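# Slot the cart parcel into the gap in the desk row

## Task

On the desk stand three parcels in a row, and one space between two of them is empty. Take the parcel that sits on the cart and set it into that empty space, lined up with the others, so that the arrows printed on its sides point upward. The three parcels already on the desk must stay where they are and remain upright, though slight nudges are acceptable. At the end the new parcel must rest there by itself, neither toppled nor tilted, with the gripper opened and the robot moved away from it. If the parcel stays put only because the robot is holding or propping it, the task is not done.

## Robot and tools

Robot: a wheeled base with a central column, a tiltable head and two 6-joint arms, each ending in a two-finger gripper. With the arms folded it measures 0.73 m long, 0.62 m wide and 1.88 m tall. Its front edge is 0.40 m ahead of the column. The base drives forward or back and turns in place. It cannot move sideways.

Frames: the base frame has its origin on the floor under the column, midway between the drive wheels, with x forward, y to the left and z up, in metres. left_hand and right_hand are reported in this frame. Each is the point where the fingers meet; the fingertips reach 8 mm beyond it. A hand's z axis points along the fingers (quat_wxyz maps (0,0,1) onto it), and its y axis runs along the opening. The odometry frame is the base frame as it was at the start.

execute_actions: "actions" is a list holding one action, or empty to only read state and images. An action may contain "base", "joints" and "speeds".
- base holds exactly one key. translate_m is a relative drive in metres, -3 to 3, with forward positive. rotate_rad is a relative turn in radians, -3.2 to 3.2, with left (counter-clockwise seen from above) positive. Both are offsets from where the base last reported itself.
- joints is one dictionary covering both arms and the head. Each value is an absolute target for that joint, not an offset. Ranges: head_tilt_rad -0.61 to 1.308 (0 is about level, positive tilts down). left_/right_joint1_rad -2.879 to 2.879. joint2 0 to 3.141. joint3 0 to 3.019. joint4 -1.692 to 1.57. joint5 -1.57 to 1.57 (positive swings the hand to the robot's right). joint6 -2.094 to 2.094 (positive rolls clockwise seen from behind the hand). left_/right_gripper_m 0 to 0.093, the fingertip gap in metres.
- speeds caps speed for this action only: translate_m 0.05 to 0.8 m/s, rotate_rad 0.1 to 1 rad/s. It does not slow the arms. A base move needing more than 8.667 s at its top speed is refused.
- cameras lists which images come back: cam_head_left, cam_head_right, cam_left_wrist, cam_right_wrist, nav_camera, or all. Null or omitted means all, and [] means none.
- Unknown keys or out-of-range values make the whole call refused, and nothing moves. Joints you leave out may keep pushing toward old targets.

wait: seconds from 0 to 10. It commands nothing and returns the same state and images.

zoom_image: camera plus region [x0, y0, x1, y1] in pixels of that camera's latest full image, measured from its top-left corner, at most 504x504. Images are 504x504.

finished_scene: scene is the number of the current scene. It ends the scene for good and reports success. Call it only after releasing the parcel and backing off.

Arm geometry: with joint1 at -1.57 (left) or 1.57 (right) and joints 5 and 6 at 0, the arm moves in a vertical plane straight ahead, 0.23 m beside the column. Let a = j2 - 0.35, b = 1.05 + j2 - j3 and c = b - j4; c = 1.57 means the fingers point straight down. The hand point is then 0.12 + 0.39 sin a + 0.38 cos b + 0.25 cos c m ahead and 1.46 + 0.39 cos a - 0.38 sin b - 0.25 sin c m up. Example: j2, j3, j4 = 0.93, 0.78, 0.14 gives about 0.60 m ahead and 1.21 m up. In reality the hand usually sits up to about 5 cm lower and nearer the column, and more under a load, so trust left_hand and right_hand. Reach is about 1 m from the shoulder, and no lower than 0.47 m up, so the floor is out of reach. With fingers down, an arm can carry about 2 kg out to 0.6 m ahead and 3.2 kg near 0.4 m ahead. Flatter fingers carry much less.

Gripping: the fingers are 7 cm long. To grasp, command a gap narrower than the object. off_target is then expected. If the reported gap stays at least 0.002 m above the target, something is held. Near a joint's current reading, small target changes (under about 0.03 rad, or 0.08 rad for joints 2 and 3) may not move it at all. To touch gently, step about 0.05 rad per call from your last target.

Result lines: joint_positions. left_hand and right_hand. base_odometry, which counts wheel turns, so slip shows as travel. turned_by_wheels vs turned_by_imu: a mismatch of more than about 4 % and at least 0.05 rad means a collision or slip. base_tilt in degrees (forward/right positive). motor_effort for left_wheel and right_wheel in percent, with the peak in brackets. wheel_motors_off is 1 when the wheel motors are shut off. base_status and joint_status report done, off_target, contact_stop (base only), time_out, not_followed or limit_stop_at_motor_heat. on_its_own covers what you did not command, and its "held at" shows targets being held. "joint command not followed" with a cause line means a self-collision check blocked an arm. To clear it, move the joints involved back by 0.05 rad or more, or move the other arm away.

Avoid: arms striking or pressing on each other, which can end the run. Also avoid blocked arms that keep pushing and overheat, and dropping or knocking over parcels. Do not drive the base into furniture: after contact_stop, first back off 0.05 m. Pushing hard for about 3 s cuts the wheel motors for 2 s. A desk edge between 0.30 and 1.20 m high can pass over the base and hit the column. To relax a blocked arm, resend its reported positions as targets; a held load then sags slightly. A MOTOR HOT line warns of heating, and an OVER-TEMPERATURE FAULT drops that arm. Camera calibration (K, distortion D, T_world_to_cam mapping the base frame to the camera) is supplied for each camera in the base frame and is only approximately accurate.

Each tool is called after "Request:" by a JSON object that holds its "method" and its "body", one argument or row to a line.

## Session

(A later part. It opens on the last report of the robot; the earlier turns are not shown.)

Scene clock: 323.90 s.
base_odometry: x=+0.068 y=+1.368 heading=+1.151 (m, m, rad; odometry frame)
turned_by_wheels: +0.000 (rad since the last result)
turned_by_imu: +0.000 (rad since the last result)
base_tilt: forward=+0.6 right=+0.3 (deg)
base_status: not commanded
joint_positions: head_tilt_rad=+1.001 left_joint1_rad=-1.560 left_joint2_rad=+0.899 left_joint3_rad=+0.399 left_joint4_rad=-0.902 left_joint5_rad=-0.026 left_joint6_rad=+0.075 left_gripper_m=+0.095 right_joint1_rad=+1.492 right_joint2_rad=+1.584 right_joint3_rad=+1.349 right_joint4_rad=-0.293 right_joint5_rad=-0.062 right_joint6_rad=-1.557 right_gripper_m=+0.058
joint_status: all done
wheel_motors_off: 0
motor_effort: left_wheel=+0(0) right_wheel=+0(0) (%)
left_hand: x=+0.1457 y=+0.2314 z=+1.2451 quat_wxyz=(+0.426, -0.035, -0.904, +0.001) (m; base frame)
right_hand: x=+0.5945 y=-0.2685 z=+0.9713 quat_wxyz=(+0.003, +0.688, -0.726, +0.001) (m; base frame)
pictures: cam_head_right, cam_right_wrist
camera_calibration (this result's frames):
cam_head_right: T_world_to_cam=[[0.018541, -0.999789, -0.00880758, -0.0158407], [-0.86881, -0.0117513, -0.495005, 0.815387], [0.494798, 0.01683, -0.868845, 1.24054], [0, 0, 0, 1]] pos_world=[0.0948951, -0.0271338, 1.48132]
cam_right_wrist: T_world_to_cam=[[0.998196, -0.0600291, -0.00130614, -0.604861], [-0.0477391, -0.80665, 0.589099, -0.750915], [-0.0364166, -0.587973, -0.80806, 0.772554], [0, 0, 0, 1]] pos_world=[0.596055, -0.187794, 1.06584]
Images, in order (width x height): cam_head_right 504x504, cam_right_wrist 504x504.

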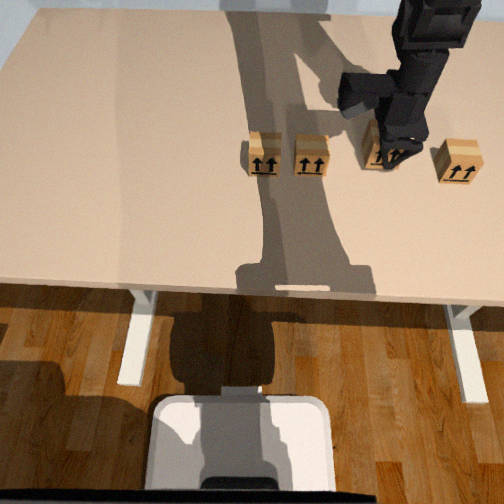

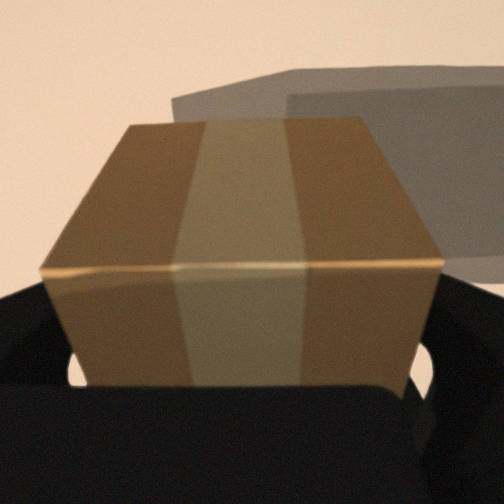

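Request:
{"method": "execute_actions", "body": {
  "actions": [
    {"base":{"translate_m":-0.007},"joints":{"right_joint2_rad":1.63}}
  ],
  "cameras": ["cam_head_right","cam_right_wrist"]
}}

Request:
{"method": "zoom_image", "body": {
  "camera": "cam_head_right",
  "region": [230,80,500,220]
}}

Scene clock: 329.27 s.
base_odometry: x=+0.066 y=+1.362 heading=+1.151 (m, m, rad; odometry frame)
turned_by_wheels: +0.000 (rad since the last result)
turned_by_imu: +0.000 (rad since the last result)
base_tilt: forward=+0.6 right=+0.2 (deg)
base_status: done
joint_positions: head_tilt_rad=+1.001 left_joint1_rad=-1.560 left_joint2_rad=+0.898 left_joint3_rad=+0.394 left_joint4_rad=-0.902 left_joint5_rad=-0.026 left_joint6_rad=+0.075 left_gripper_m=+0.095 right_joint1_rad=+1.492 right_joint2_rad=+1.617 right_joint3_rad=+1.357 right_joint4_rad=-0.290 right_joint5_rad=-0.062 right_joint6_rad=-1.558 right_gripper_m=+0.058
joint_status: all done
wheel_motors_off: 0
motor_effort: left_wheel=+0(31) right_wheel=+0(40) (%)
left_hand: x=+0.1430 y=+0.2314 z=+1.2461 quat_wxyz=(+0.428, -0.035, -0.903, +0.001) (m; base frame)
right_hand: x=+0.5841 y=-0.2691 z=+0.9570 quat_wxyz=(+0.011, +0.688, -0.726, -0.007) (m; base frame)
pictures: cam_head_right, cam_right_wrist
camera_calibration (this result's frames):
cam_head_right: T_world_to_cam=[[0.0185388, -0.999789, -0.00881239, -0.0158332], [-0.868939, -0.0117513, -0.49478, 0.815046], [0.494572, 0.01683, -0.868974, 1.24075], [0, 0, 0, 1]] pos_world=[0.0948799, -0.0271338, 1.48131]
cam_right_wrist: T_world_to_cam=[[0.997865, -0.0611265, -0.0229948, -0.573837], [-0.0358616, -0.807114, 0.589306, -0.750711], [-0.0545816, -0.587223, -0.807583, 0.770641], [0, 0, 0, 1]] pos_world=[0.587753, -0.188448, 1.05156]
Images, in order (width x height): cam_head_right 504x504, cam_right_wrist 504x504.

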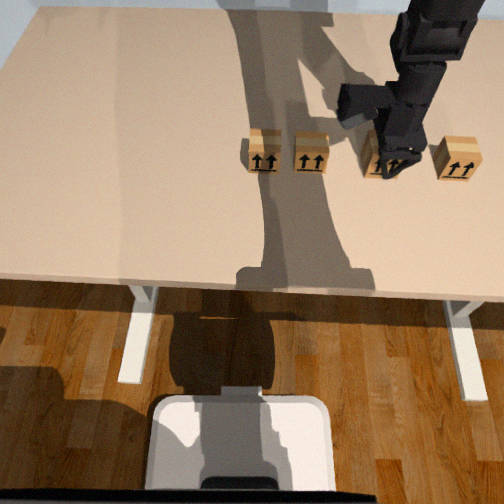

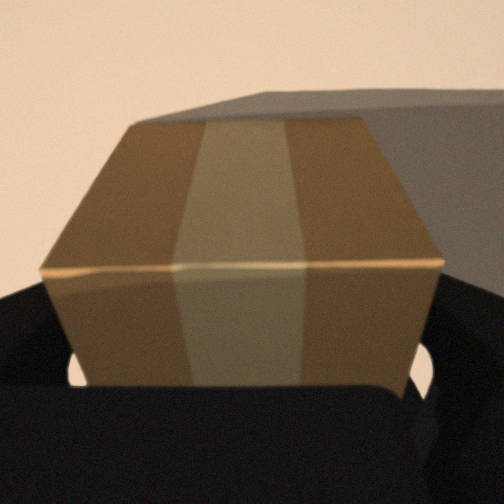

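Region (230, 80, 500, 220) of cam_head_right's 504x504 image, scaled by 1.867, with more detail than that image has; it fills the top 261 rows of this view, and the rest is white.

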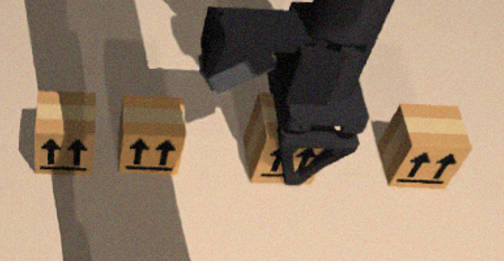

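Request:
{"method": "execute_actions", "body": {
  "actions": [
    {"joints":{"right_gripper_m":0.093}}
  ],
  "cameras": []
}}

Request:
{"method": "execute_actions", "body": {
  "actions": [
    {"joints":{"right_joint2_rad":1.3,"right_joint3_rad":1.2,"right_joint4_rad":-0.42}}
  ],
  "cameras": []
}}

Request:
{"method": "execute_actions", "body": {
  "actions": [
    {"base":{"translate_m":-0.5},"joints":{"head_tilt_rad":0.7}}
  ],
  "cameras": ["cam_head_left","cam_head_right"]
}}

Scene clock: 337.07 s.
base_odometry: x=+0.066 y=+1.362 heading=+1.151 (m, m, rad; odometry frame)
turned_by_wheels: +0.000 (rad since the last result)
turned_by_imu: +0.000 (rad since the last result)
base_tilt: forward=+0.5 right=+0.2 (deg)
base_status: not commanded
joint_positions: head_tilt_rad=+1.001 left_joint1_rad=-1.560 left_joint2_rad=+0.898 left_joint3_rad=+0.394 left_joint4_rad=-0.902 left_joint5_rad=-0.026 left_joint6_rad=+0.075 left_gripper_m=+0.095 right_joint1_rad=+1.492 right_joint2_rad=+1.617 right_joint3_rad=+1.357 right_joint4_rad=-0.290 right_joint5_rad=-0.062 right_joint6_rad=-1.558 right_gripper_m=+0.093
joint_status: all done
wheel_motors_off: 0
motor_effort: left_wheel=+0(0) right_wheel=+0(1) (%)
left_hand: x=+0.1430 y=+0.2314 z=+1.2461 quat_wxyz=(+0.428, -0.035, -0.903, +0.001) (m; base frame)
right_hand: x=+0.5841 y=-0.2691 z=+0.9570 quat_wxyz=(+0.011, +0.688, -0.726, -0.007) (m; base frame)
pictures: none
No camera images: the call's "cameras" was empty. Leave "cameras" out to get every camera's image.

Scene clock: 338.37 s.
base_odometry: x=+0.066 y=+1.362 heading=+1.151 (m, m, rad; odometry frame)
turned_by_wheels: +0.000 (rad since the last result)
turned_by_imu: +0.000 (rad since the last result)
base_tilt: forward=+0.6 right=+0.3 (deg)
base_status: not commanded
joint_positions: head_tilt_rad=+1.001 left_joint1_rad=-1.560 left_joint2_rad=+0.898 left_joint3_rad=+0.394 left_joint4_rad=-0.902 left_joint5_rad=-0.026 left_joint6_rad=+0.075 left_gripper_m=+0.095 right_joint1_rad=+1.492 right_joint2_rad=+1.282 right_joint3_rad=+1.199 right_joint4_rad=-0.421 right_joint5_rad=-0.062 right_joint6_rad=-1.559 right_gripper_m=+0.093
joint_status: all done
wheel_motors_off: 0
motor_effort: left_wheel=+0(0) right_wheel=+0(1) (%)
left_hand: x=+0.1430 y=+0.2314 z=+1.2461 quat_wxyz=(+0.428, -0.035, -0.903, +0.001) (m; base frame)
right_hand: x=+0.6009 y=-0.2603 z=+1.0944 quat_wxyz=(-0.005, +0.689, -0.725, +0.010) (m; base frame)
pictures: none
No camera images: the call's "cameras" was empty. Leave "cameras" out to get every camera's image.

Scene clock: 340.90 s.
base_odometry: x=-0.138 y=+0.905 heading=+1.150 (m, m, rad; odometry frame)
turned_by_wheels: -0.001 (rad since the last result)
turned_by_imu: +0.000 (rad since the last result)
base_tilt: forward=+0.5 right=+0.2 (deg)
base_status: done
joint_positions: head_tilt_rad=+0.716 left_joint1_rad=-1.560 left_joint2_rad=+0.898 left_joint3_rad=+0.394 left_joint4_rad=-0.902 left_joint5_rad=-0.026 left_joint6_rad=+0.075 left_gripper_m=+0.095 right_joint1_rad=+1.492 right_joint2_rad=+1.284 right_joint3_rad=+1.193 right_joint4_rad=-0.421 right_joint5_rad=-0.062 right_joint6_rad=-1.559 right_gripper_m=+0.093
joint_status: all done
wheel_motors_off: 0
motor_effort: left_wheel=-1(31) right_wheel=+0(39) (%)
left_hand: x=+0.1434 y=+0.2314 z=+1.2459 quat_wxyz=(+0.427, -0.035, -0.903, +0.001) (m; base frame)
right_hand: x=+0.5966 y=-0.2603 z=+1.0922 quat_wxyz=(-0.002, +0.689, -0.725, +0.007) (m; base frame)
pictures: cam_head_left, cam_head_right
camera_calibration (this result's frames):
cam_head_left: T_world_to_cam=[[0.000160858, -0.99999, -0.0045476, 0.047732], [-0.69448, 0.00316034, -0.719505, 1.15732], [0.719512, 0.00327396, -0.694472, 0.959631], [0, 0, 0, 1]] pos_world=[0.113265, 0.0409322, 1.49936]
cam_head_right: T_world_to_cam=[[0.0202687, -0.999789, -0.00324398, -0.024495], [-0.694754, -0.0117513, -0.719151, 1.15187], [0.718961, 0.01683, -0.694846, 0.961372], [0, 0, 0, 1]] pos_world=[0.109573, -0.0271338, 1.49629]
Images, in order (width x height): cam_head_left 504x504, cam_head_right 504x504.

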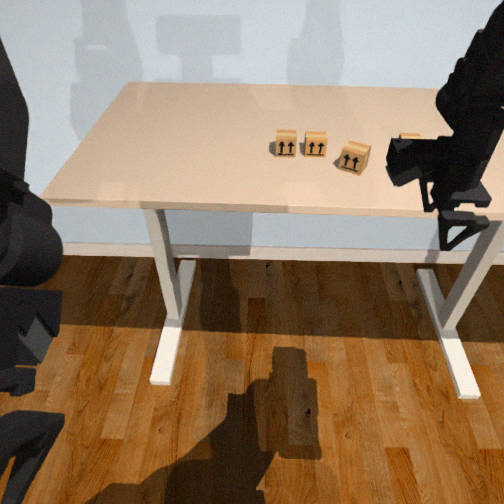

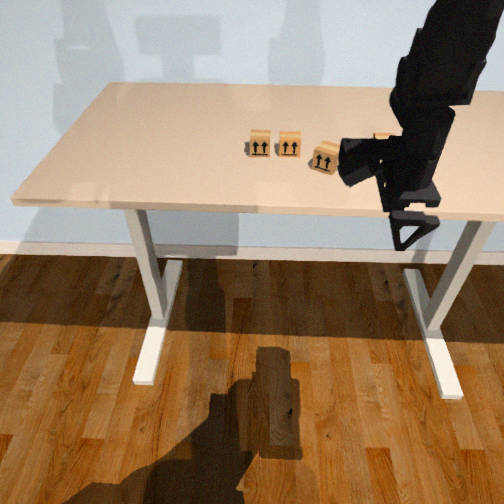

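Request:
{"method": "execute_actions", "body": {
  "actions": [
    {"base":{"translate_m":0.41},"joints":{"right_joint1_rad":1.585,"right_joint5_rad":0,"right_joint6_rad":0.35,"head_tilt_rad":0.95}}
  ],
  "cameras": ["cam_head_left","cam_right_wrist"]
}}

Scene clock: 352.30 s.
base_odometry: x=+0.029 y=+1.279 heading=+1.150 (m, m, rad; odometry frame)
turned_by_wheels: +0.000 (rad since the last result)
turned_by_imu: +0.000 (rad since the last result)
base_tilt: forward=+0.6 right=+0.3 (deg)
base_status: done
joint_positions: head_tilt_rad=+0.951 left_joint1_rad=-1.560 left_joint2_rad=+0.899 left_joint3_rad=+0.399 left_joint4_rad=-0.902 left_joint5_rad=-0.026 left_joint6_rad=+0.075 left_gripper_m=+0.095 right_joint1_rad=+1.595 right_joint2_rad=+1.286 right_joint3_rad=+1.195 right_joint4_rad=-0.421 right_joint5_rad=-0.004 right_joint6_rad=+0.337 right_gripper_m=+0.093
joint_status: all done
wheel_motors_off: 0
motor_effort: left_wheel=+0(28) right_wheel=+0(42) (%)
left_hand: x=+0.1458 y=+0.2314 z=+1.2451 quat_wxyz=(+0.425, -0.035, -0.904, +0.001) (m; base frame)
right_hand: x=+0.5970 y=-0.2112 z=+1.0904 quat_wxyz=(-0.003, -0.162, -0.987, -0.013) (m; base frame)
pictures: cam_head_left, cam_right_wrist
camera_calibration (this result's frames):
cam_head_left: T_world_to_cam=[[-0.000901949, -0.99999, -0.00446016, 0.0476505], [-0.842864, 0.00316034, -0.538117, 0.885406], [0.538125, 0.00327396, -0.842858, 1.19722], [0, 0, 0, 1]] pos_world=[0.102068, 0.0409322, 1.48575]
cam_right_wrist: T_world_to_cam=[[-0.326177, -0.944981, -0.0249011, 0.0257899], [-0.773131, 0.251518, 0.582243, -0.110735], [-0.543946, 0.209166, -0.812633, 1.37896], [0, 0, 0, 1]] pos_world=[0.672881, -0.23621, 1.18571]
Images, in order (width x height): cam_head_left 504x504, cam_right_wrist 504x504.

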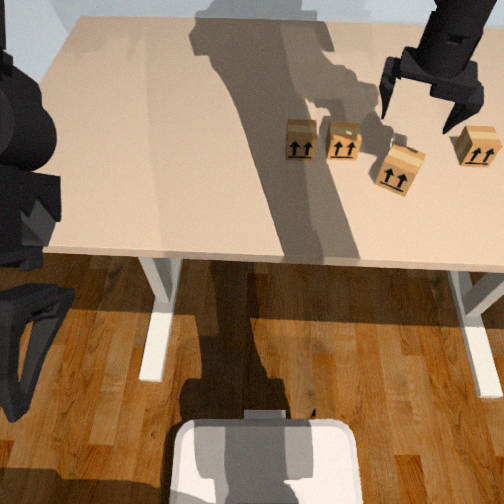

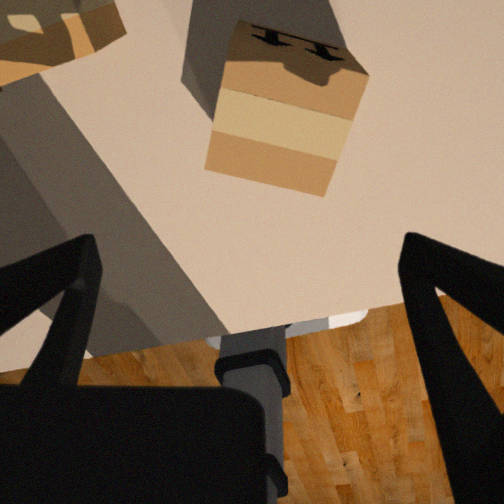

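Request:
{"method": "execute_actions", "body": {
  "actions": [
    {"base":{"translate_m":0.018},"joints":{"right_joint1_rad":1.57,"right_joint6_rad":0.58,"right_joint2_rad":1.48,"right_joint3_rad":1.3,"right_joint4_rad":-0.35}}
  ],
  "cameras": ["cam_right_wrist"]
}}

Scene clock: 360.77 s.
base_odometry: x=+0.037 y=+1.296 heading=+1.150 (m, m, rad; odometry frame)
turned_by_wheels: +0.000 (rad since the last result)
turned_by_imu: +0.000 (rad since the last result)
base_tilt: forward=+0.6 right=+0.2 (deg)
base_status: done
joint_positions: head_tilt_rad=+0.951 left_joint1_rad=-1.560 left_joint2_rad=+0.899 left_joint3_rad=+0.398 left_joint4_rad=-0.902 left_joint5_rad=-0.026 left_joint6_rad=+0.075 left_gripper_m=+0.095 right_joint1_rad=+1.576 right_joint2_rad=+1.485 right_joint3_rad=+1.290 right_joint4_rad=-0.348 right_joint5_rad=-0.004 right_joint6_rad=+0.567 right_gripper_m=+0.093
joint_status: all done
wheel_motors_off: 0
motor_effort: left_wheel=+0(31) right_wheel=+0(40) (%)
left_hand: x=+0.1454 y=+0.2314 z=+1.2452 quat_wxyz=(+0.426, -0.035, -0.904, +0.001) (m; base frame)
right_hand: x=+0.5919 y=-0.2213 z=+1.0099 quat_wxyz=(+0.010, -0.279, -0.960, -0.001) (m; base frame)
pictures: cam_right_wrist
camera_calibration (this result's frames):
cam_right_wrist: T_world_to_cam=[[-0.540809, -0.841131, 0.00493663, 0.132398], [-0.670923, 0.434898, 0.600604, -0.103681], [-0.507334, 0.3215, -0.799531, 1.30284], [0, 0, 0, 1]] pos_world=[0.663015, -0.262409, 1.10328]
Images, in order (width x height): cam_right_wrist 504x504.

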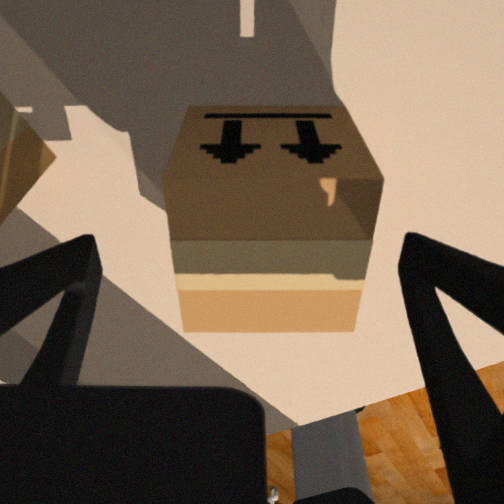

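Request:
{"method": "execute_actions", "body": {
  "actions": [
    {"joints":{"right_joint1_rad":1.555,"right_gripper_m":0.08,"right_joint2_rad":1.59,"right_joint3_rad":1.365,"right_joint4_rad":-0.295}}
  ],
  "cameras": ["cam_head_left","cam_right_wrist"]
}}

Scene clock: 369.67 s.
base_odometry: x=+0.037 y=+1.296 heading=+1.150 (m, m, rad; odometry frame)
turned_by_wheels: +0.000 (rad since the last result)
turned_by_imu: +0.000 (rad since the last result)
base_tilt: forward=+0.5 right=+0.2 (deg)
base_status: not commanded
joint_positions: head_tilt_rad=+0.951 left_joint1_rad=-1.560 left_joint2_rad=+0.899 left_joint3_rad=+0.398 left_joint4_rad=-0.902 left_joint5_rad=-0.026 left_joint6_rad=+0.075 left_gripper_m=+0.095 right_joint1_rad=+1.561 right_joint2_rad=+1.582 right_joint3_rad=+1.360 right_joint4_rad=-0.297 right_joint5_rad=-0.003 right_joint6_rad=+0.567 right_gripper_m=+0.080
joint_status: all done
wheel_motors_off: 0
motor_effort: left_wheel=+0(0) right_wheel=+0(1) (%)
left_hand: x=+0.1454 y=+0.2314 z=+1.2452 quat_wxyz=(+0.426, -0.035, -0.904, +0.001) (m; base frame)
right_hand: x=+0.6017 y=-0.2316 z=+0.9719 quat_wxyz=(-0.003, -0.282, -0.959, +0.002) (m; base frame)
pictures: cam_head_left, cam_right_wrist
camera_calibration (this result's frames):
cam_head_left: T_world_to_cam=[[-0.000903475, -0.99999, -0.00445985, 0.0476501], [-0.843048, 0.00316034, -0.537828, 0.884971], [0.537837, 0.00327396, -0.843043, 1.19751], [0, 0, 0, 1]] pos_world=[0.102049, 0.0409322, 1.48573]
cam_right_wrist: T_world_to_cam=[[-0.54727, -0.836949, 0.0034987, 0.135529], [-0.681522, 0.448057, 0.578595, -0.0390175], [-0.485823, 0.314263, -0.815607, 1.28175], [0, 0, 0, 1]] pos_world=[0.670281, -0.271893, 1.0675]
Images, in order (width x height): cam_head_left 504x504, cam_right_wrist 504x504.

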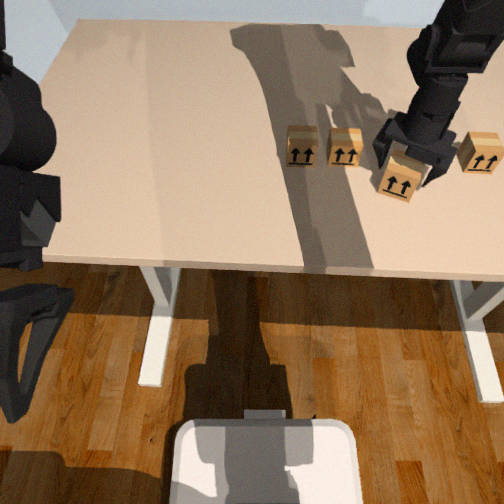

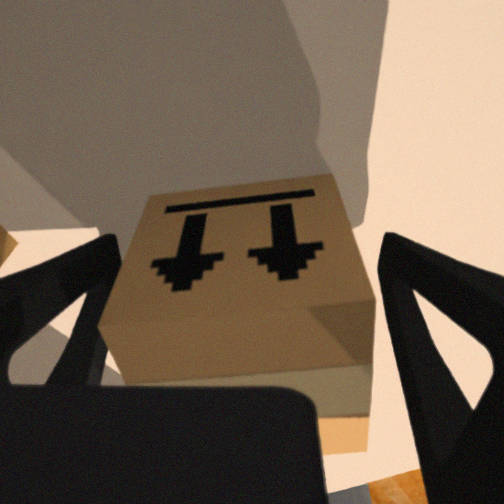

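Fingers are at the far edge; back up a little.

Request:
{"method": "execute_actions", "body": {
  "actions": [
    {"base":{"translate_m":-0.025}}
  ],
  "cameras": ["cam_right_wrist"]
}}

Request:
{"method": "execute_actions", "body": {
  "actions": [
    {"joints":{"right_gripper_m":0.03}}
  ],
  "cameras": ["cam_head_left","cam_right_wrist"]
}}

Scene clock: 377.43 s.
base_odometry: x=+0.026 y=+1.273 heading=+1.150 (m, m, rad; odometry frame)
turned_by_wheels: +0.000 (rad since the last result)
turned_by_imu: +0.000 (rad since the last result)
base_tilt: forward=+0.6 right=+0.3 (deg)
base_status: done
joint_positions: head_tilt_rad=+0.952 left_joint1_rad=-1.560 left_joint2_rad=+0.898 left_joint3_rad=+0.396 left_joint4_rad=-0.902 left_joint5_rad=-0.026 left_joint6_rad=+0.075 left_gripper_m=+0.095 right_joint1_rad=+1.561 right_joint2_rad=+1.584 right_joint3_rad=+1.359 right_joint4_rad=-0.297 right_joint5_rad=-0.003 right_joint6_rad=+0.567 right_gripper_m=+0.080
joint_status: not commanded
wheel_motors_off: 0
motor_effort: left_wheel=+0(31) right_wheel=+0(40) (%)
left_hand: x=+0.1443 y=+0.2314 z=+1.2456 quat_wxyz=(+0.426, -0.035, -0.904, +0.001) (m; base frame)
right_hand: x=+0.6002 y=-0.2316 z=+0.9712 quat_wxyz=(-0.002, -0.282, -0.959, +0.002) (m; base frame)
pictures: cam_right_wrist
camera_calibration (this result's frames):
cam_right_wrist: T_world_to_cam=[[-0.547278, -0.836937, 0.00494901, 0.133318], [-0.679964, 0.448065, 0.580419, -0.0423195], [-0.487991, 0.314285, -0.814303, 1.28048], [0, 0, 0, 1]] pos_world=[0.669048, -0.271895, 1.0666]
Images, in order (width x height): cam_right_wrist 504x504.

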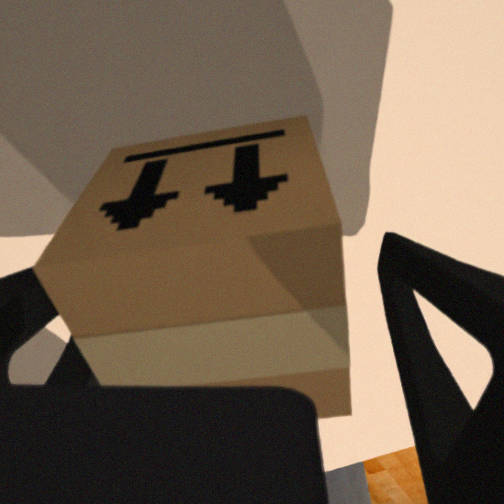

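Scene clock: 378.03 s.
base_odometry: x=+0.026 y=+1.273 heading=+1.150 (m, m, rad; odometry frame)
turned_by_wheels: +0.000 (rad since the last result)
turned_by_imu: +0.000 (rad since the last result)
base_tilt: forward=+0.4 right=+0.1 (deg)
base_status: not commanded
joint_positions: head_tilt_rad=+0.952 left_joint1_rad=-1.560 left_joint2_rad=+0.898 left_joint3_rad=+0.396 left_joint4_rad=-0.902 left_joint5_rad=-0.026 left_joint6_rad=+0.075 left_gripper_m=+0.095 right_joint1_rad=+1.561 right_joint2_rad=+1.584 right_joint3_rad=+1.359 right_joint4_rad=-0.297 right_joint5_rad=-0.003 right_joint6_rad=+0.568 right_gripper_m=+0.059
joint_status: right_gripper_m off_target (ended at +0.059, target +0.030)
wheel_motors_off: 0
motor_effort: left_wheel=+0(0) right_wheel=+0(0) (%)
left_hand: x=+0.1443 y=+0.2314 z=+1.2456 quat_wxyz=(+0.426, -0.035, -0.904, +0.001) (m; base frame)
right_hand: x=+0.6002 y=-0.2316 z=+0.9712 quat_wxyz=(-0.002, -0.282, -0.959, +0.002) (m; base frame)
pictures: cam_head_left, cam_right_wrist
camera_calibration (this result's frames):
cam_head_left: T_world_to_cam=[[-0.000905816, -0.99999, -0.00445938, 0.0476495], [-0.843331, 0.00316034, -0.537386, 0.884303], [0.537394, 0.00327396, -0.843325, 1.19797], [0, 0, 0, 1]] pos_world=[0.102021, 0.0409322, 1.4857]
cam_right_wrist: T_world_to_cam=[[-0.547597, -0.836725, 0.00526763, 0.133194], [-0.679793, 0.448546, 0.580248, -0.0421161], [-0.487871, 0.314161, -0.814423, 1.28051], [0, 0, 0, 1]] pos_world=[0.669033, -0.27195, 1.06662]
Images, in order (width x height): cam_head_left 504x504, cam_right_wrist 504x504.

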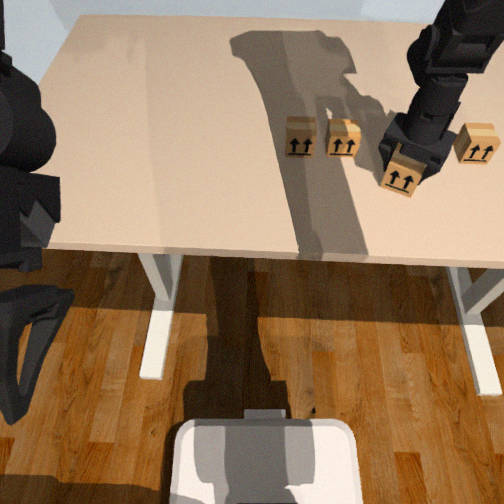

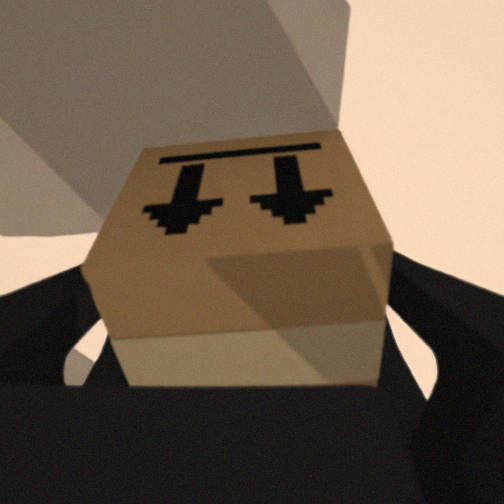

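Request:
{"method": "execute_actions", "body": {
  "actions": [
    {"joints":{"right_joint2_rad":1.48,"right_joint3_rad":1.31,"right_joint4_rad":-0.35}}
  ],
  "cameras": []
}}

Request:
{"method": "execute_actions", "body": {
  "actions": [
    {"joints":{"right_joint1_rad":1.51,"right_joint5_rad":-0.06,"right_joint6_rad":0.05}}
  ],
  "cameras": []
}}

Request:
{"method": "execute_actions", "body": {
  "actions": [
    {"base":{"translate_m":0.09}}
  ],
  "cameras": []
}}

Request:
{"method": "execute_actions", "body": {
  "actions": [
    {"joints":{"right_joint2_rad":1.57,"right_joint3_rad":1.355,"right_joint4_rad":-0.305}}
  ],
  "cameras": ["cam_head_right","cam_right_wrist"]
}}

Request:
{"method": "zoom_image", "body": {
  "camera": "cam_head_right",
  "region": [230,100,500,240]
}}

Scene clock: 387.90 s.
base_odometry: x=+0.026 y=+1.273 heading=+1.150 (m, m, rad; odometry frame)
turned_by_wheels: +0.000 (rad since the last result)
turned_by_imu: +0.000 (rad since the last result)
base_tilt: forward=+0.4 right=+0.3 (deg)
base_status: not commanded
joint_positions: head_tilt_rad=+0.952 left_joint1_rad=-1.560 left_joint2_rad=+0.898 left_joint3_rad=+0.396 left_joint4_rad=-0.902 left_joint5_rad=-0.026 left_joint6_rad=+0.075 left_gripper_m=+0.095 right_joint1_rad=+1.561 right_joint2_rad=+1.489 right_joint3_rad=+1.300 right_joint4_rad=-0.350 right_joint5_rad=-0.003 right_joint6_rad=+0.568 right_gripper_m=+0.059
joint_status: all done
wheel_motors_off: 0
motor_effort: left_wheel=+0(0) right_wheel=+0(0) (%)
left_hand: x=+0.1443 y=+0.2314 z=+1.2456 quat_wxyz=(+0.426, -0.035, -0.904, +0.001) (m; base frame)
right_hand: x=+0.5954 y=-0.2313 z=+1.0091 quat_wxyz=(+0.007, -0.282, -0.959, +0.005) (m; base frame)
pictures: none
No camera images: the call's "cameras" was empty. Leave "cameras" out to get every camera's image.

Scene clock: 389.03 s.
base_odometry: x=+0.026 y=+1.273 heading=+1.150 (m, m, rad; odometry frame)
turned_by_wheels: +0.000 (rad since the last result)
turned_by_imu: +0.000 (rad since the last result)
base_tilt: forward=+0.4 right=+0.1 (deg)
base_status: not commanded
joint_positions: head_tilt_rad=+0.952 left_joint1_rad=-1.560 left_joint2_rad=+0.898 left_joint3_rad=+0.396 left_joint4_rad=-0.902 left_joint5_rad=-0.026 left_joint6_rad=+0.075 left_gripper_m=+0.095 right_joint1_rad=+1.506 right_joint2_rad=+1.489 right_joint3_rad=+1.300 right_joint4_rad=-0.350 right_joint5_rad=-0.056 right_joint6_rad=+0.063 right_gripper_m=+0.059
joint_status: all done
wheel_motors_off: 0
motor_effort: left_wheel=+0(0) right_wheel=+0(0) (%)
left_hand: x=+0.1443 y=+0.2314 z=+1.2456 quat_wxyz=(+0.426, -0.035, -0.904, +0.001) (m; base frame)
right_hand: x=+0.5951 y=-0.2573 z=+1.0100 quat_wxyz=(+0.007, -0.048, -0.999, +0.000) (m; base frame)
pictures: none
No camera images: the call's "cameras" was empty. Leave "cameras" out to get every camera's image.

Scene clock: 390.40 s.
base_odometry: x=+0.063 y=+1.355 heading=+1.150 (m, m, rad; odometry frame)
turned_by_wheels: +0.000 (rad since the last result)
turned_by_imu: +0.000 (rad since the last result)
base_tilt: forward=+0.4 right=+0.1 (deg)
base_status: done
joint_positions: head_tilt_rad=+0.952 left_joint1_rad=-1.560 left_joint2_rad=+0.898 left_joint3_rad=+0.399 left_joint4_rad=-0.902 left_joint5_rad=-0.026 left_joint6_rad=+0.075 left_gripper_m=+0.095 right_joint1_rad=+1.506 right_joint2_rad=+1.489 right_joint3_rad=+1.303 right_joint4_rad=-0.350 right_joint5_rad=-0.056 right_joint6_rad=+0.063 right_gripper_m=+0.059
joint_status: not commanded
wheel_motors_off: 0
motor_effort: left_wheel=+0(30) right_wheel=+0(40) (%)
left_hand: x=+0.1460 y=+0.2314 z=+1.2451 quat_wxyz=(+0.425, -0.035, -0.904, +0.001) (m; base frame)
right_hand: x=+0.5971 y=-0.2574 z=+1.0105 quat_wxyz=(+0.006, -0.048, -0.999, +0.000) (m; base frame)
pictures: none
No camera images: the call's "cameras" was empty. Leave "cameras" out to get every camera's image.

Scene clock: 391.20 s.
base_odometry: x=+0.063 y=+1.355 heading=+1.150 (m, m, rad; odometry frame)
turned_by_wheels: +0.000 (rad since the last result)
turned_by_imu: +0.000 (rad since the last result)
base_tilt: forward=+0.5 right=+0.3 (deg)
base_status: not commanded
joint_positions: head_tilt_rad=+0.952 left_joint1_rad=-1.560 left_joint2_rad=+0.898 left_joint3_rad=+0.399 left_joint4_rad=-0.902 left_joint5_rad=-0.026 left_joint6_rad=+0.075 left_gripper_m=+0.095 right_joint1_rad=+1.506 right_joint2_rad=+1.564 right_joint3_rad=+1.350 right_joint4_rad=-0.308 right_joint5_rad=-0.056 right_joint6_rad=+0.063 right_gripper_m=+0.059
joint_status: all done
wheel_motors_off: 0
motor_effort: left_wheel=+0(1) right_wheel=+0(1) (%)
left_hand: x=+0.1460 y=+0.2314 z=+1.2451 quat_wxyz=(+0.425, -0.035, -0.904, +0.001) (m; base frame)
right_hand: x=+0.6011 y=-0.2592 z=+0.9803 quat_wxyz=(-0.001, -0.048, -0.999, +0.000) (m; base frame)
pictures: cam_head_right, cam_right_wrist
camera_calibration (this result's frames):
cam_head_right: T_world_to_cam=[[0.0189503, -0.999789, -0.0078886, -0.0172764], [-0.843515, -0.0117513, -0.536978, 0.878759], [0.536772, 0.01683, -0.84356, 1.1995], [0, 0, 0, 1]] pos_world=[0.0977163, -0.0271338, 1.48359]
cam_right_wrist: T_world_to_cam=[[-0.102214, -0.994762, 0.00115258, -0.194072], [-0.808591, 0.0837591, 0.582379, -0.0536632], [-0.579425, 0.0585951, -0.812917, 1.28429], [0, 0, 0, 1]] pos_world=[0.68092, -0.263813, 1.0755]
Images, in order (width x height): cam_head_right 504x504, cam_right_wrist 504x504.

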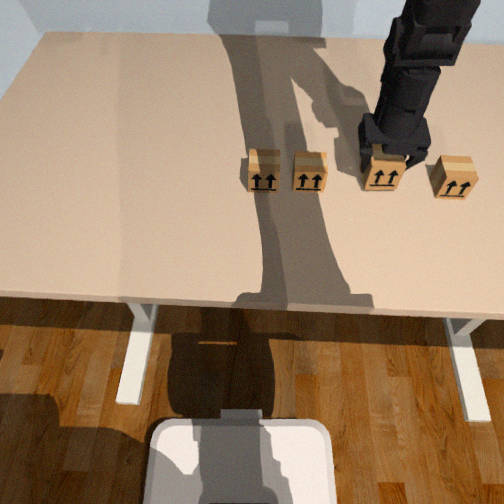

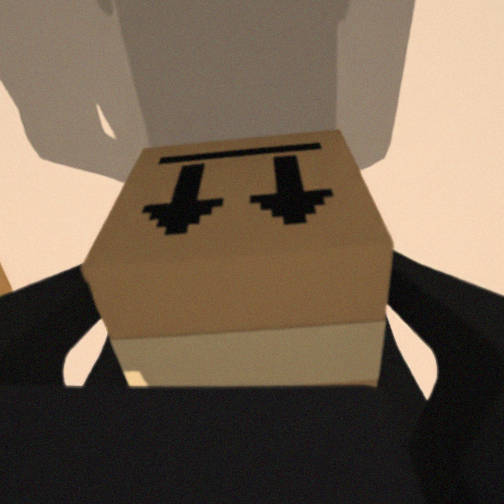

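Region (230, 100, 500, 240) of cam_head_right's 504x504 image, scaled by 1.867, with more detail than that image has; it fills the top 261 rows of this view, and the rest is white.

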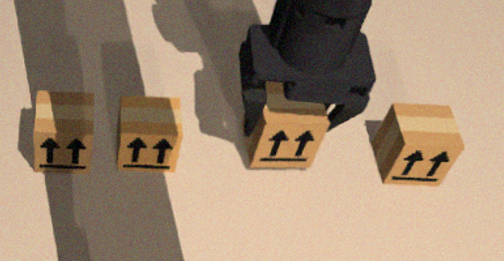

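Request:
{"method": "execute_actions", "body": {
  "actions": [
    {"joints":{"right_joint2_rad":1.6}}
  ],
  "cameras": []
}}

Request:
{"method": "execute_actions", "body": {
  "actions": [
    {"joints":{"right_gripper_m":0.088}}
  ],
  "cameras": ["cam_right_wrist"]
}}

Request:
{"method": "execute_actions", "body": {
  "actions": [
    {"joints":{"right_joint2_rad":1.3,"right_joint3_rad":1.2,"right_joint4_rad":-0.42}}
  ],
  "cameras": []
}}

Request:
{"method": "execute_actions", "body": {
  "actions": [
    {"base":{"translate_m":-0.45},"joints":{"head_tilt_rad":0.7,"right_joint1_rad":1.0}}
  ],
  "cameras": ["cam_head_left"]
}}

Scene clock: 399.60 s.
base_odometry: x=+0.063 y=+1.355 heading=+1.150 (m, m, rad; odometry frame)
turned_by_wheels: +0.000 (rad since the last result)
turned_by_imu: +0.000 (rad since the last result)
base_tilt: forward=+0.7 right=+0.2 (deg)
base_status: not commanded
joint_positions: head_tilt_rad=+0.952 left_joint1_rad=-1.560 left_joint2_rad=+0.898 left_joint3_rad=+0.399 left_joint4_rad=-0.902 left_joint5_rad=-0.026 left_joint6_rad=+0.075 left_gripper_m=+0.095 right_joint1_rad=+1.506 right_joint2_rad=+1.584 right_joint3_rad=+1.351 right_joint4_rad=-0.308 right_joint5_rad=-0.056 right_joint6_rad=+0.063 right_gripper_m=+0.059
joint_status: all done
wheel_motors_off: 0
motor_effort: left_wheel=+0(1) right_wheel=+0(0) (%)
left_hand: x=+0.1460 y=+0.2314 z=+1.2451 quat_wxyz=(+0.425, -0.035, -0.904, +0.001) (m; base frame)
right_hand: x=+0.5921 y=-0.2593 z=+0.9713 quat_wxyz=(+0.008, -0.048, -0.999, +0.000) (m; base frame)
pictures: none
No camera images: the call's "cameras" was empty. Leave "cameras" out to get every camera's image.

Scene clock: 400.23 s.
base_odometry: x=+0.063 y=+1.355 heading=+1.150 (m, m, rad; odometry frame)
turned_by_wheels: +0.000 (rad since the last result)
turned_by_imu: +0.000 (rad since the last result)
base_tilt: forward=+0.6 right=+0.1 (deg)
base_status: not commanded
joint_positions: head_tilt_rad=+0.952 left_joint1_rad=-1.560 left_joint2_rad=+0.898 left_joint3_rad=+0.399 left_joint4_rad=-0.902 left_joint5_rad=-0.026 left_joint6_rad=+0.075 left_gripper_m=+0.095 right_joint1_rad=+1.506 right_joint2_rad=+1.584 right_joint3_rad=+1.351 right_joint4_rad=-0.308 right_joint5_rad=-0.056 right_joint6_rad=+0.063 right_gripper_m=+0.088
joint_status: all done
wheel_motors_off: 0
motor_effort: left_wheel=+0(0) right_wheel=+1(0) (%)
left_hand: x=+0.1460 y=+0.2314 z=+1.2451 quat_wxyz=(+0.425, -0.035, -0.904, +0.001) (m; base frame)
right_hand: x=+0.5921 y=-0.2593 z=+0.9713 quat_wxyz=(+0.008, -0.048, -0.999, +0.000) (m; base frame)
pictures: cam_right_wrist
camera_calibration (this result's frames):
cam_right_wrist: T_world_to_cam=[[-0.102844, -0.994695, 0.00208329, -0.195636], [-0.797539, 0.0837104, 0.597431, -0.076837], [-0.594437, 0.0597804, -0.801917, 1.27033], [0, 0, 0, 1]] pos_world=[0.673731, -0.264107, 1.06501]
Images, in order (width x height): cam_right_wrist 504x504.

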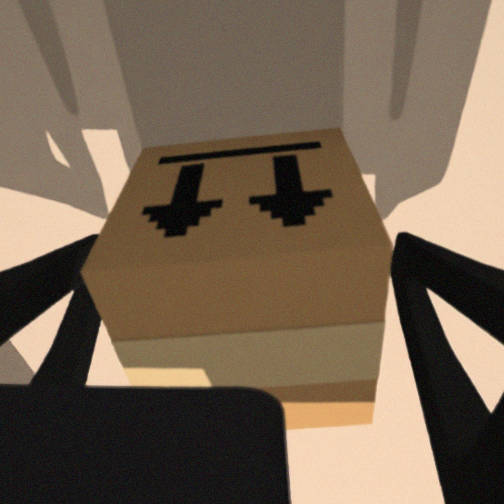

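Scene clock: 401.47 s.
base_odometry: x=+0.063 y=+1.355 heading=+1.150 (m, m, rad; odometry frame)
turned_by_wheels: +0.000 (rad since the last result)
turned_by_imu: +0.000 (rad since the last result)
base_tilt: forward=+0.5 right=+0.2 (deg)
base_status: not commanded
joint_positions: head_tilt_rad=+0.952 left_joint1_rad=-1.560 left_joint2_rad=+0.898 left_joint3_rad=+0.399 left_joint4_rad=-0.902 left_joint5_rad=-0.026 left_joint6_rad=+0.075 left_gripper_m=+0.095 right_joint1_rad=+1.506 right_joint2_rad=+1.281 right_joint3_rad=+1.200 right_joint4_rad=-0.422 right_joint5_rad=-0.056 right_joint6_rad=+0.063 right_gripper_m=+0.088
joint_status: all done
wheel_motors_off: 0
motor_effort: left_wheel=+0(0) right_wheel=+0(1) (%)
left_hand: x=+0.1460 y=+0.2314 z=+1.2451 quat_wxyz=(+0.425, -0.035, -0.904, +0.001) (m; base frame)
right_hand: x=+0.6016 y=-0.2528 z=+1.0944 quat_wxyz=(-0.011, -0.047, -0.999, -0.001) (m; base frame)
pictures: none
No camera images: the call's "cameras" was empty. Leave "cameras" out to get every camera's image.

Scene clock: 403.80 s.
base_odometry: x=-0.121 y=+0.945 heading=+1.149 (m, m, rad; odometry frame)
turned_by_wheels: -0.001 (rad since the last result)
turned_by_imu: +0.000 (rad since the last result)
base_tilt: forward=+0.6 right=+0.1 (deg)
base_status: done
joint_positions: head_tilt_rad=+0.716 left_joint1_rad=-1.560 left_joint2_rad=+0.897 left_joint3_rad=+0.395 left_joint4_rad=-0.902 left_joint5_rad=-0.026 left_joint6_rad=+0.075 left_gripper_m=+0.095 right_joint1_rad=+0.989 right_joint2_rad=+1.287 right_joint3_rad=+1.193 right_joint4_rad=-0.422 right_joint5_rad=-0.060 right_joint6_rad=+0.062 right_gripper_m=+0.088
joint_status: all done
wheel_motors_off: 0
motor_effort: left_wheel=-1(41) right_wheel=-1(50) (%)
left_hand: x=+0.1441 y=+0.2314 z=+1.2458 quat_wxyz=(+0.426, -0.035, -0.904, +0.001) (m; base frame)
right_hand: x=+0.5510 y=-0.5326 z=+1.1671 quat_wxyz=(-0.015, -0.172, -0.960, +0.220) (m; base frame)
pictures: cam_head_left
camera_calibration (this result's frames):
cam_head_left: T_world_to_cam=[[0.000160992, -0.99999, -0.0045476, 0.047732], [-0.694459, 0.00316034, -0.719525, 1.15735], [0.719532, 0.00327396, -0.694451, 0.959598], [0, 0, 0, 1]] pos_world=[0.113266, 0.0409322, 1.49936]
Images, in order (width x height): cam_head_left 504x504.

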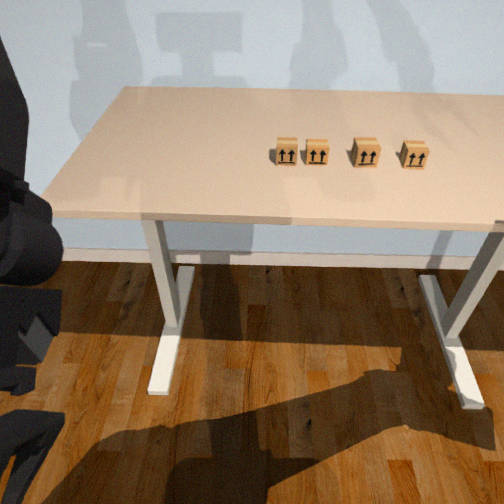

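Request:
{"method": "finished_scene", "body": {
  "scene": 1
}}

The scene is finished: the task was done.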